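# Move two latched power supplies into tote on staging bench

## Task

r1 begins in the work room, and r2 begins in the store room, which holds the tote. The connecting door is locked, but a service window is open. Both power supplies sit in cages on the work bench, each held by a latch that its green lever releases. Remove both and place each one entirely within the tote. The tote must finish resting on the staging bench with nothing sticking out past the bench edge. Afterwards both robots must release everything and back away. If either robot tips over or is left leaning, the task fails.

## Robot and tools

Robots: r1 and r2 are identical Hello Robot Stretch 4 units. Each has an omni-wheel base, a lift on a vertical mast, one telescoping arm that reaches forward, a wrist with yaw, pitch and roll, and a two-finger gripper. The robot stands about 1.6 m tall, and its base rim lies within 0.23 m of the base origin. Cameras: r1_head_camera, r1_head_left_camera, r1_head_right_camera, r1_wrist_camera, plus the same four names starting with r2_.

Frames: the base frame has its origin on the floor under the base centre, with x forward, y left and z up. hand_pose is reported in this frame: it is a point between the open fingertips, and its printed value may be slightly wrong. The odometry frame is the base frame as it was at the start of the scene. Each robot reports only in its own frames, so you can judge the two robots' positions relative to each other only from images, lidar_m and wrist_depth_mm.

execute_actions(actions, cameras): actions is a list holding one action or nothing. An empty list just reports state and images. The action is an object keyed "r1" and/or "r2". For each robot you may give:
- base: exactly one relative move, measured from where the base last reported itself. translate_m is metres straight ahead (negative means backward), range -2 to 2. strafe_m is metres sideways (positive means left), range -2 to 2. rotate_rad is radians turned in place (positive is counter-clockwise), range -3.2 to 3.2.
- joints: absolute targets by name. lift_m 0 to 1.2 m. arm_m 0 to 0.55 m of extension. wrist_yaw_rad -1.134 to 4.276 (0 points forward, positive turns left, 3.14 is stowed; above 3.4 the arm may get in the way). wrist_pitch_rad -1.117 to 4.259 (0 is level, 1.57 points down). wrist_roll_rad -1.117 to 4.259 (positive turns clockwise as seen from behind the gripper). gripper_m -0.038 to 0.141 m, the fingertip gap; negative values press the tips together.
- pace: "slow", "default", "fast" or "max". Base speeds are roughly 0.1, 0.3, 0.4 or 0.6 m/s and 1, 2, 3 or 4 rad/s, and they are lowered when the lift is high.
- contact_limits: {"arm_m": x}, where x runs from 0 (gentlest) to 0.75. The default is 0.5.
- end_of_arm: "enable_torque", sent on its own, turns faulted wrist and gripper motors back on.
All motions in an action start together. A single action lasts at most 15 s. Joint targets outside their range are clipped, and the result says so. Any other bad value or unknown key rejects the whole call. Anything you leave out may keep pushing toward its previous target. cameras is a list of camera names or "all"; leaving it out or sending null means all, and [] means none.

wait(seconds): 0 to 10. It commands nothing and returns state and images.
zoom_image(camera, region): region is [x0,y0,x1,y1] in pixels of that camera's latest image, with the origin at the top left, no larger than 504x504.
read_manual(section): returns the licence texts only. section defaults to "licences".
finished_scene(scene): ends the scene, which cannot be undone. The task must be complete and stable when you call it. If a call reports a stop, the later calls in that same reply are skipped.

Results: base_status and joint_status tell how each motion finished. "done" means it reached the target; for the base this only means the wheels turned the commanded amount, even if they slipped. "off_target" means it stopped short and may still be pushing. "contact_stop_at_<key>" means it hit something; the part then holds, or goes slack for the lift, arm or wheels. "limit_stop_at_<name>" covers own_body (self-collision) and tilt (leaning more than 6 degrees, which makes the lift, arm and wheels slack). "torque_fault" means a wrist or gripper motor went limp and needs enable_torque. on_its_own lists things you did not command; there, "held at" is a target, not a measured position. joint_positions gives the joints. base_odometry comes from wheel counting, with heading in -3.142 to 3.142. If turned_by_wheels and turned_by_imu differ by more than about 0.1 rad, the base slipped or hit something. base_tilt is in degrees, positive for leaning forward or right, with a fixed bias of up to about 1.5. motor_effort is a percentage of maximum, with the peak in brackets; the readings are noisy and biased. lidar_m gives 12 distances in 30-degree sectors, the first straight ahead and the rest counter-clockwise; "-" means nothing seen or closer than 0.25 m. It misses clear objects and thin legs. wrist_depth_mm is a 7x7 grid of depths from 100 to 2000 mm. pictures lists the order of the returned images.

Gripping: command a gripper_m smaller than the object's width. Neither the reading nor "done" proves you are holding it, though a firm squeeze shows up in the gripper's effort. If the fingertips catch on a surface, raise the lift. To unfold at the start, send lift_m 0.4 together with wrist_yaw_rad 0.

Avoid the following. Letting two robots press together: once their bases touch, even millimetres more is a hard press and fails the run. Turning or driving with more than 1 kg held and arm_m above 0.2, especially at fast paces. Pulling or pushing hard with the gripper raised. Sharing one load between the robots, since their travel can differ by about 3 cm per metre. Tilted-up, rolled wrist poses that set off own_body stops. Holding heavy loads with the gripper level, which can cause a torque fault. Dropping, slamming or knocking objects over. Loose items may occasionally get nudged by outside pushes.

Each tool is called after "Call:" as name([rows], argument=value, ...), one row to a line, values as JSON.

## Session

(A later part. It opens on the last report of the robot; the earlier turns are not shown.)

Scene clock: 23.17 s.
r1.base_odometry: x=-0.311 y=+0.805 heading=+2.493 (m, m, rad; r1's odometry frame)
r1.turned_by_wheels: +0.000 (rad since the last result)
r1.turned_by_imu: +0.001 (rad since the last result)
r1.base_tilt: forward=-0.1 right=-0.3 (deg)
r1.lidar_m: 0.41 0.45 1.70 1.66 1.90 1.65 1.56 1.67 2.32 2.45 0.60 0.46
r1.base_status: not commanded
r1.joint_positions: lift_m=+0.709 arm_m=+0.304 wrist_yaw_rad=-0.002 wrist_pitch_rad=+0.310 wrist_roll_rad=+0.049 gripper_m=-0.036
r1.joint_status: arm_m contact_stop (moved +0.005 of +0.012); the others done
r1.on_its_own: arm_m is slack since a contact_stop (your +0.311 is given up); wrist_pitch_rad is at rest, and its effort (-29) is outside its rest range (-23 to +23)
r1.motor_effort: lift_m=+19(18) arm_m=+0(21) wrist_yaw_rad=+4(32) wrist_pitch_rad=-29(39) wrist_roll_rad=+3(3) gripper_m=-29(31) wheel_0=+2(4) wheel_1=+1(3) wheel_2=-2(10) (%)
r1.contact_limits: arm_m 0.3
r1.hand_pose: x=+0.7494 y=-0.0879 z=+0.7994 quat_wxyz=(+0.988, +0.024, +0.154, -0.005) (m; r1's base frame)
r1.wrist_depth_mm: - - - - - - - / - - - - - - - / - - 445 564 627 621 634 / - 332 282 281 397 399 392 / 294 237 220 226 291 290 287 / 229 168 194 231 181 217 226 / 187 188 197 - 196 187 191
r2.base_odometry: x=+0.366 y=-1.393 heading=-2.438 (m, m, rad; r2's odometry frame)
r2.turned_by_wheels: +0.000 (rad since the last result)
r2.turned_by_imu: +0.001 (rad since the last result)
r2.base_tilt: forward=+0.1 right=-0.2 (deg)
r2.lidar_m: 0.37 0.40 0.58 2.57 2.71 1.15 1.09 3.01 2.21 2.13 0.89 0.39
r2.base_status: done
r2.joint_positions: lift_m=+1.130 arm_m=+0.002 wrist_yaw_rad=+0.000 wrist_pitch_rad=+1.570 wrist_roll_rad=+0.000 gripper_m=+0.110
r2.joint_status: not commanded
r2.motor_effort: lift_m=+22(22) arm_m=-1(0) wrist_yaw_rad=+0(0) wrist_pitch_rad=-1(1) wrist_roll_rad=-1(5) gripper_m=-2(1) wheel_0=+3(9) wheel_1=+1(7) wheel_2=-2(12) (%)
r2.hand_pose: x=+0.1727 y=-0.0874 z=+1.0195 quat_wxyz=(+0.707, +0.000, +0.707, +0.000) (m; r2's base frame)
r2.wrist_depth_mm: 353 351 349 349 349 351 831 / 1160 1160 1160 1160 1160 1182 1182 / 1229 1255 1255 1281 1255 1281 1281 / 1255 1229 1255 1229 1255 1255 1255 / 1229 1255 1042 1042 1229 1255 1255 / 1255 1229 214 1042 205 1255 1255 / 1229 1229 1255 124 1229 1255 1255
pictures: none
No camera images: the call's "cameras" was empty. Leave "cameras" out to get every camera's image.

Call:
execute_actions([
  {"r1":{"joints":{"lift_m":0.701,"arm_m":0.31},"contact_limits":{"arm_m":0.3},"pace":"slow"}},
], cameras=["r1_wrist_camera"])

Call:
zoom_image(camera="r1_wrist_camera", region=[200, 200, 400, 320])

Scene clock: 24.07 s.
r1.base_odometry: x=-0.311 y=+0.805 heading=+2.493 (m, m, rad; r1's odometry frame)
r1.turned_by_wheels: +0.000 (rad since the last result)
r1.turned_by_imu: +0.000 (rad since the last result)
r1.base_tilt: forward=-0.2 right=-0.3 (deg)
r1.lidar_m: 0.40 0.45 1.70 1.66 1.89 1.61 1.55 1.62 2.31 2.45 0.58 0.41
r1.base_status: not commanded
r1.joint_positions: lift_m=+0.701 arm_m=+0.307 wrist_yaw_rad=-0.008 wrist_pitch_rad=+0.306 wrist_roll_rad=+0.049 gripper_m=-0.036
r1.joint_status: all done
r1.on_its_own: wrist_yaw_rad is at rest, and its effort (+23) is outside its rest range (-13 to +13)
r1.motor_effort: lift_m=+15(19) arm_m=+17(18) wrist_yaw_rad=+23(23) wrist_pitch_rad=-16(29) wrist_roll_rad=+2(3) gripper_m=-23(28) wheel_0=+2(2) wheel_1=+1(2) wheel_2=-7(7) (%)
r1.contact_limits: arm_m 0.3
r1.hand_pose: x=+0.7521 y=-0.0898 z=+0.7929 quat_wxyz=(+0.988, +0.025, +0.152, -0.008) (m; r1's base frame)
r1.wrist_depth_mm: - - - - - - - / - - - - - - - / - - 442 564 621 621 634 / - 300 276 273 392 392 387 / 287 242 221 223 286 285 282 / 224 170 192 219 182 213 221 / 183 185 192 - 191 182 186
r2.base_odometry: x=+0.366 y=-1.393 heading=-2.438 (m, m, rad; r2's odometry frame)
r2.turned_by_wheels: +0.000 (rad since the last result)
r2.turned_by_imu: +0.000 (rad since the last result)
r2.base_tilt: forward=+0.1 right=-0.2 (deg)
r2.lidar_m: 0.38 0.40 0.57 2.57 2.71 1.13 1.08 2.98 2.19 2.14 0.85 0.40
r2.base_status: not commanded
r2.joint_positions: lift_m=+1.130 arm_m=+0.002 wrist_yaw_rad=+0.000 wrist_pitch_rad=+1.570 wrist_roll_rad=+0.000 gripper_m=+0.110
r2.joint_status: not commanded
r2.motor_effort: lift_m=+22(22) arm_m=+0(1) wrist_yaw_rad=+0(0) wrist_pitch_rad=-1(1) wrist_roll_rad=+0(3) gripper_m=+0(0) wheel_0=+3(3) wheel_1=+1(2) wheel_2=-2(2) (%)
r2.hand_pose: x=+0.1727 y=-0.0874 z=+1.0195 quat_wxyz=(+0.707, +0.000, +0.707, +0.000) (m; r2's base frame)
r2.wrist_depth_mm: 353 349 349 349 351 351 842 / 1182 1160 1160 1182 1182 1182 1205 / 1255 1255 1255 1255 1281 1255 1281 / 1255 1229 1255 1255 1281 1255 1281 / 1255 1255 1042 1042 1255 1281 1255 / 1229 1229 214 1025 205 1255 1255 / 1229 1255 1229 124 1281 1255 1281
pictures: r1_wrist_camera
camera_calibration (this result's frames):
r1_wrist_camera: T_world_to_cam=[[-0.0543047, -0.997941, -0.0341234, -0.0296384], [-0.338775, 0.0505603, -0.939508, 1.05016], [0.939299, -0.0394596, -0.340823, -0.211426], [0, 0, 0, 1]] pos_world=[0.55275, -0.0910165, 0.913562]
Images, in order (width x height): r1_wrist_camera 616x392.

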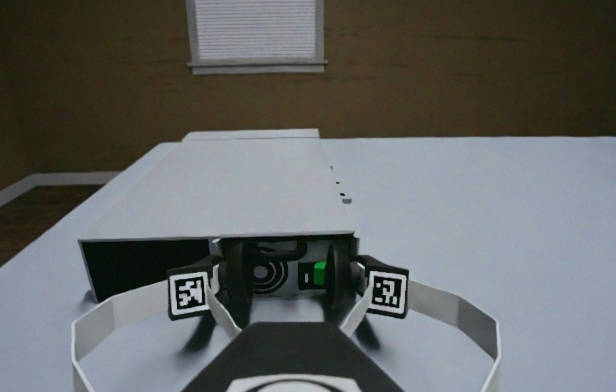

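Region (200, 200, 400, 320) of r1_wrist_camera's 616x392 image, scaled by 2.520; it fills the top 302 rows of this view, and the rest is white.

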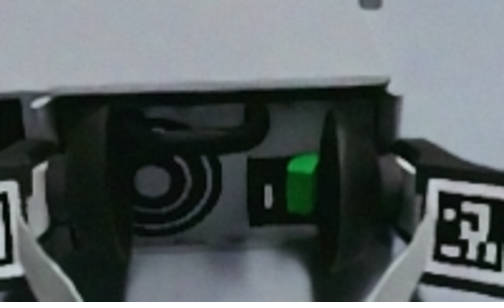

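Call:
execute_actions([
  {"r1":{"joints":{"arm_m":0.296},"pace":"slow"}},
], cameras=[])

Call:
execute_actions([
  {"r1":{"joints":{"arm_m":0.285},"pace":"slow"}},
], cameras=["r1_wrist_camera"])

Scene clock: 25.23 s.
r1.base_odometry: x=-0.311 y=+0.806 heading=+2.493 (m, m, rad; r1's odometry frame)
r1.turned_by_wheels: +0.000 (rad since the last result)
r1.turned_by_imu: +0.001 (rad since the last result)
r1.base_tilt: forward=+0.0 right=-0.3 (deg)
r1.lidar_m: 0.40 0.41 1.69 1.65 1.86 1.63 1.56 1.63 2.26 2.45 0.58 0.43
r1.base_status: not commanded
r1.joint_positions: lift_m=+0.701 arm_m=+0.298 wrist_yaw_rad=+0.003 wrist_pitch_rad=+0.301 wrist_roll_rad=+0.049 gripper_m=-0.036
r1.joint_status: all done
r1.motor_effort: lift_m=+17(17) arm_m=-12(15) wrist_yaw_rad=-9(23) wrist_pitch_rad=-3(17) wrist_roll_rad=+3(2) gripper_m=-32(32) wheel_0=+0(3) wheel_1=+0(2) wheel_2=+3(7) (%)
r1.hand_pose: x=+0.7448 y=-0.0866 z=+0.7939 quat_wxyz=(+0.988, +0.024, +0.150, -0.002) (m; r1's base frame)
r1.wrist_depth_mm: - - - - - - - / - - - - - - - / - - 445 569 640 647 647 / - 353 279 276 399 394 397 / 291 259 226 226 289 286 285 / 227 163 196 220 183 213 221 / 191 186 193 - 192 183 188
r2.base_odometry: x=+0.366 y=-1.393 heading=-2.438 (m, m, rad; r2's odometry frame)
r2.turned_by_wheels: +0.000 (rad since the last result)
r2.turned_by_imu: +0.000 (rad since the last result)
r2.base_tilt: forward=+0.1 right=-0.2 (deg)
r2.lidar_m: 0.36 0.40 0.59 2.56 2.70 1.12 1.09 3.01 2.21 2.13 0.88 0.40
r2.base_status: not commanded
r2.joint_positions: lift_m=+1.130 arm_m=+0.002 wrist_yaw_rad=+0.000 wrist_pitch_rad=+1.570 wrist_roll_rad=+0.000 gripper_m=+0.110
r2.joint_status: not commanded
r2.motor_effort: lift_m=+23(22) arm_m=+0(0) wrist_yaw_rad=+0(0) wrist_pitch_rad=-1(1) wrist_roll_rad=-3(2) gripper_m=+0(1) wheel_0=+3(3) wheel_1=+1(2) wheel_2=-2(2) (%)
r2.hand_pose: x=+0.1727 y=-0.0874 z=+1.0195 quat_wxyz=(+0.707, +0.000, +0.707, +0.000) (m; r2's base frame)
r2.wrist_depth_mm: 351 351 349 351 351 353 831 / 1182 1182 1182 1160 1182 1160 1160 / 1229 1255 1255 1255 1255 1255 1281 / 1255 1255 1255 1255 1255 1281 1281 / 1229 1229 1042 1025 1255 1255 1255 / 1229 1229 214 1042 205 1281 1255 / 1229 1229 1229 124 1255 1255 1255
pictures: none
No camera images: the call's "cameras" was empty. Leave "cameras" out to get every camera's image.

Scene clock: 26.17 s.
r1.base_odometry: x=-0.311 y=+0.806 heading=+2.493 (m, m, rad; r1's odometry frame)
r1.turned_by_wheels: +0.000 (rad since the last result)
r1.turned_by_imu: +0.000 (rad since the last result)
r1.base_tilt: forward=+0.0 right=-0.3 (deg)
r1.lidar_m: 0.39 0.41 1.70 1.65 1.87 1.62 1.58 1.67 2.31 2.41 0.59 0.41
r1.base_status: not commanded
r1.joint_positions: lift_m=+0.701 arm_m=+0.287 wrist_yaw_rad=+0.000 wrist_pitch_rad=+0.303 wrist_roll_rad=+0.050 gripper_m=-0.036
r1.joint_status: all done
r1.motor_effort: lift_m=+20(20) arm_m=-9(14) wrist_yaw_rad=-3(13) wrist_pitch_rad=-9(28) wrist_roll_rad=+1(1) gripper_m=-18(32) wheel_0=-1(2) wheel_1=+0(1) wheel_2=+1(4) (%)
r1.hand_pose: x=+0.7329 y=-0.0874 z=+0.7932 quat_wxyz=(+0.988, +0.025, +0.151, -0.004) (m; r1's base frame)
r1.wrist_depth_mm: - - - - - - - / - - - - - - - / - - 445 496 627 627 634 / - 301 274 272 394 394 387 / 289 271 243 224 287 285 282 / 224 216 180 201 175 223 219 / 186 184 192 - 190 181 187
r2.base_odometry: x=+0.366 y=-1.393 heading=-2.438 (m, m, rad; r2's odometry frame)
r2.turned_by_wheels: +0.000 (rad since the last result)
r2.turned_by_imu: +0.000 (rad since the last result)
r2.base_tilt: forward=+0.2 right=-0.2 (deg)
r2.lidar_m: 0.38 0.39 0.56 2.55 2.70 1.14 1.09 3.00 2.22 2.13 0.86 0.41
r2.base_status: not commanded
r2.joint_positions: lift_m=+1.130 arm_m=+0.002 wrist_yaw_rad=+0.000 wrist_pitch_rad=+1.570 wrist_roll_rad=+0.000 gripper_m=+0.110
r2.joint_status: not commanded
r2.motor_effort: lift_m=+22(22) arm_m=+0(0) wrist_yaw_rad=+0(0) wrist_pitch_rad=+0(1) wrist_roll_rad=-4(3) gripper_m=-1(2) wheel_0=+3(3) wheel_1=+2(2) wheel_2=-2(2) (%)
r2.hand_pose: x=+0.1727 y=-0.0874 z=+1.0195 quat_wxyz=(+0.707, +0.000, +0.707, +0.000) (m; r2's base frame)
r2.wrist_depth_mm: 353 351 349 351 349 353 842 / 1182 1160 1182 1160 1182 1182 1182 / 1229 1255 1255 1255 1255 1281 1308 / 1229 1229 1255 1255 1281 1255 1255 / 1229 1255 1025 1042 1281 1281 1281 / 1229 1229 214 1025 205 1255 1255 / 1229 1229 1229 124 1255 1255 1255
pictures: r1_wrist_camera
camera_calibration (this result's frames):
r1_wrist_camera: T_world_to_cam=[[-0.0458943, -0.998333, -0.0350112, -0.0338197], [-0.336466, 0.0484489, -0.940449, 1.04269], [0.940577, -0.0313812, -0.338128, -0.195478], [0, 0, 0, 1]] pos_world=[0.533139, -0.0904148, 0.913315]
Images, in order (width x height): r1_wrist_camera 616x392.

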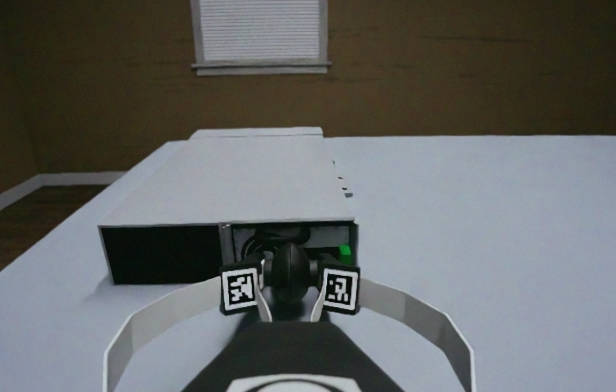

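Call:
execute_actions([
  {"r1":{"base":{"strafe_m":-0.003},"joints":{"arm_m":0.262,"lift_m":0.709,"gripper_m":0.058}}},
], cameras=[])

Call:
execute_actions([
  {"r1":{"joints":{"arm_m":0.278},"pace":"slow"}},
], cameras=["r1_wrist_camera"])

Call:
zoom_image(camera="r1_wrist_camera", region=[200, 200, 400, 320])

Scene clock: 28.30 s.
r1.base_odometry: x=-0.310 y=+0.808 heading=+2.493 (m, m, rad; r1's odometry frame)
r1.turned_by_wheels: +0.000 (rad since the last result)
r1.turned_by_imu: +0.000 (rad since the last result)
r1.base_tilt: forward=+0.0 right=-0.4 (deg)
r1.lidar_m: 0.40 0.42 1.70 1.66 1.87 1.63 1.55 1.63 2.33 2.44 0.58 0.41
r1.base_status: done
r1.joint_positions: lift_m=+0.709 arm_m=+0.264 wrist_yaw_rad=+0.000 wrist_pitch_rad=+0.302 wrist_roll_rad=+0.050 gripper_m=+0.058
r1.joint_status: all done
r1.motor_effort: lift_m=+23(24) arm_m=-9(11) wrist_yaw_rad=-1(2) wrist_pitch_rad=-7(7) wrist_roll_rad=+0(1) gripper_m=-3(19) wheel_0=+1(1) wheel_1=-2(5) wheel_2=+0(1) (%)
r1.hand_pose: x=+0.7099 y=-0.0874 z=+0.8011 quat_wxyz=(+0.988, +0.025, +0.151, -0.004) (m; r1's base frame)
r1.wrist_depth_mm: - - - - - - - / - - - - - - - / - - 480 597 668 668 661 / - 392 297 296 415 415 413 / 315 290 262 267 300 300 298 / 237 237 198 229 218 235 232 / 197 195 202 - 201 191 193
r2.base_odometry: x=+0.366 y=-1.393 heading=-2.438 (m, m, rad; r2's odometry frame)
r2.turned_by_wheels: +0.000 (rad since the last result)
r2.turned_by_imu: +0.001 (rad since the last result)
r2.base_tilt: forward=+0.1 right=-0.2 (deg)
r2.lidar_m: 0.38 0.40 0.56 2.56 2.71 1.11 1.08 2.99 2.21 2.13 0.85 0.39
r2.base_status: not commanded
r2.joint_positions: lift_m=+1.130 arm_m=+0.002 wrist_yaw_rad=+0.000 wrist_pitch_rad=+1.570 wrist_roll_rad=+0.000 gripper_m=+0.110
r2.joint_status: not commanded
r2.motor_effort: lift_m=+22(22) arm_m=+0(1) wrist_yaw_rad=+0(0) wrist_pitch_rad=-1(1) wrist_roll_rad=-2(4) gripper_m=+0(1) wheel_0=+3(3) wheel_1=+2(2) wheel_2=-1(2) (%)
r2.hand_pose: x=+0.1727 y=-0.0874 z=+1.0195 quat_wxyz=(+0.707, +0.000, +0.707, +0.000) (m; r2's base frame)
r2.wrist_depth_mm: 353 351 349 349 349 351 854 / 1182 1182 1182 1160 1182 1182 1182 / 1255 1255 1255 1281 1255 1255 1281 / 1255 1255 1255 1255 1255 1255 1255 / 1229 1229 1042 1042 1255 1255 1281 / 1205 1229 213 1042 205 1255 1281 / 1229 1255 1229 124 1255 1281 1255
pictures: none
No camera images: the call's "cameras" was empty. Leave "cameras" out to get every camera's image.

Scene clock: 29.40 s.
r1.base_odometry: x=-0.310 y=+0.808 heading=+2.493 (m, m, rad; r1's odometry frame)
r1.turned_by_wheels: +0.000 (rad since the last result)
r1.turned_by_imu: +0.000 (rad since the last result)
r1.base_tilt: forward=+0.0 right=-0.3 (deg)
r1.lidar_m: 0.41 0.45 1.69 1.67 1.89 1.61 1.56 1.65 2.26 2.42 0.60 0.41
r1.base_status: not commanded
r1.joint_positions: lift_m=+0.709 arm_m=+0.276 wrist_yaw_rad=+0.000 wrist_pitch_rad=+0.302 wrist_roll_rad=+0.050 gripper_m=+0.058
r1.joint_status: all done
r1.motor_effort: lift_m=+22(23) arm_m=+9(11) wrist_yaw_rad=-2(1) wrist_pitch_rad=-8(8) wrist_roll_rad=+0(0) gripper_m=-2(3) wheel_0=+1(1) wheel_1=-1(2) wheel_2=+0(1) (%)
r1.hand_pose: x=+0.7227 y=-0.0874 z=+0.8011 quat_wxyz=(+0.988, +0.025, +0.151, -0.004) (m; r1's base frame)
r1.wrist_depth_mm: - - - - - - - / - - - - - - - / - - 473 597 668 668 668 / - 394 294 297 415 413 413 / 315 282 245 253 301 301 297 / 238 238 198 229 217 234 232 / 198 195 203 - 201 191 194
r2.base_odometry: x=+0.366 y=-1.393 heading=-2.438 (m, m, rad; r2's odometry frame)
r2.turned_by_wheels: +0.000 (rad since the last result)
r2.turned_by_imu: +0.000 (rad since the last result)
r2.base_tilt: forward=+0.2 right=-0.2 (deg)
r2.lidar_m: 0.38 0.37 0.58 2.57 2.71 1.12 1.09 3.03 2.20 2.11 0.85 0.37
r2.base_status: not commanded
r2.joint_positions: lift_m=+1.130 arm_m=+0.002 wrist_yaw_rad=+0.000 wrist_pitch_rad=+1.570 wrist_roll_rad=+0.000 gripper_m=+0.110
r2.joint_status: not commanded
r2.motor_effort: lift_m=+23(22) arm_m=+0(0) wrist_yaw_rad=+0(0) wrist_pitch_rad=-1(0) wrist_roll_rad=-4(2) gripper_m=-1(1) wheel_0=+3(3) wheel_1=+2(2) wheel_2=-2(2) (%)
r2.hand_pose: x=+0.1727 y=-0.0874 z=+1.0195 quat_wxyz=(+0.707, +0.000, +0.707, +0.000) (m; r2's base frame)
r2.wrist_depth_mm: 353 349 351 349 351 351 831 / 1182 1182 1182 1182 1182 1182 1182 / 1255 1255 1281 1255 1281 1281 1281 / 1229 1255 1255 1281 1281 1255 1281 / 1229 1229 1025 1025 1255 1255 1281 / 1255 1229 213 1025 204 1255 1281 / 1229 1255 1229 124 1255 1255 1255
pictures: r1_wrist_camera
camera_calibration (this result's frames):
r1_wrist_camera: T_world_to_cam=[[-0.0460178, -0.998326, -0.0350351, -0.0339373], [-0.336133, 0.048502, -0.940565, 1.04654], [0.94069, -0.0315063, -0.337802, -0.183624], [0, 0, 0, 1]] pos_world=[0.522949, -0.0904253, 0.921126]
Images, in order (width x height): r1_wrist_camera 616x392.

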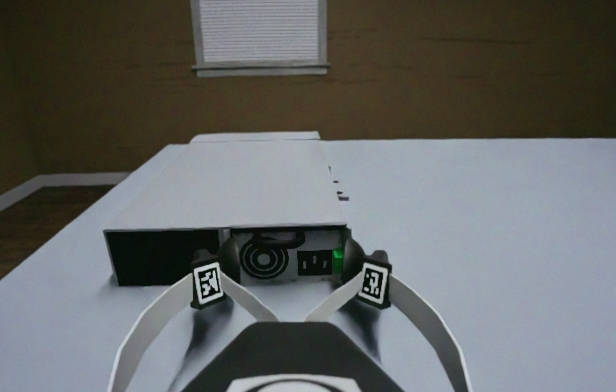

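Region (200, 200, 400, 320) of r1_wrist_camera's 616x392 image, scaled by 2.520; it fills the top 302 rows of this view, and the rest is white.

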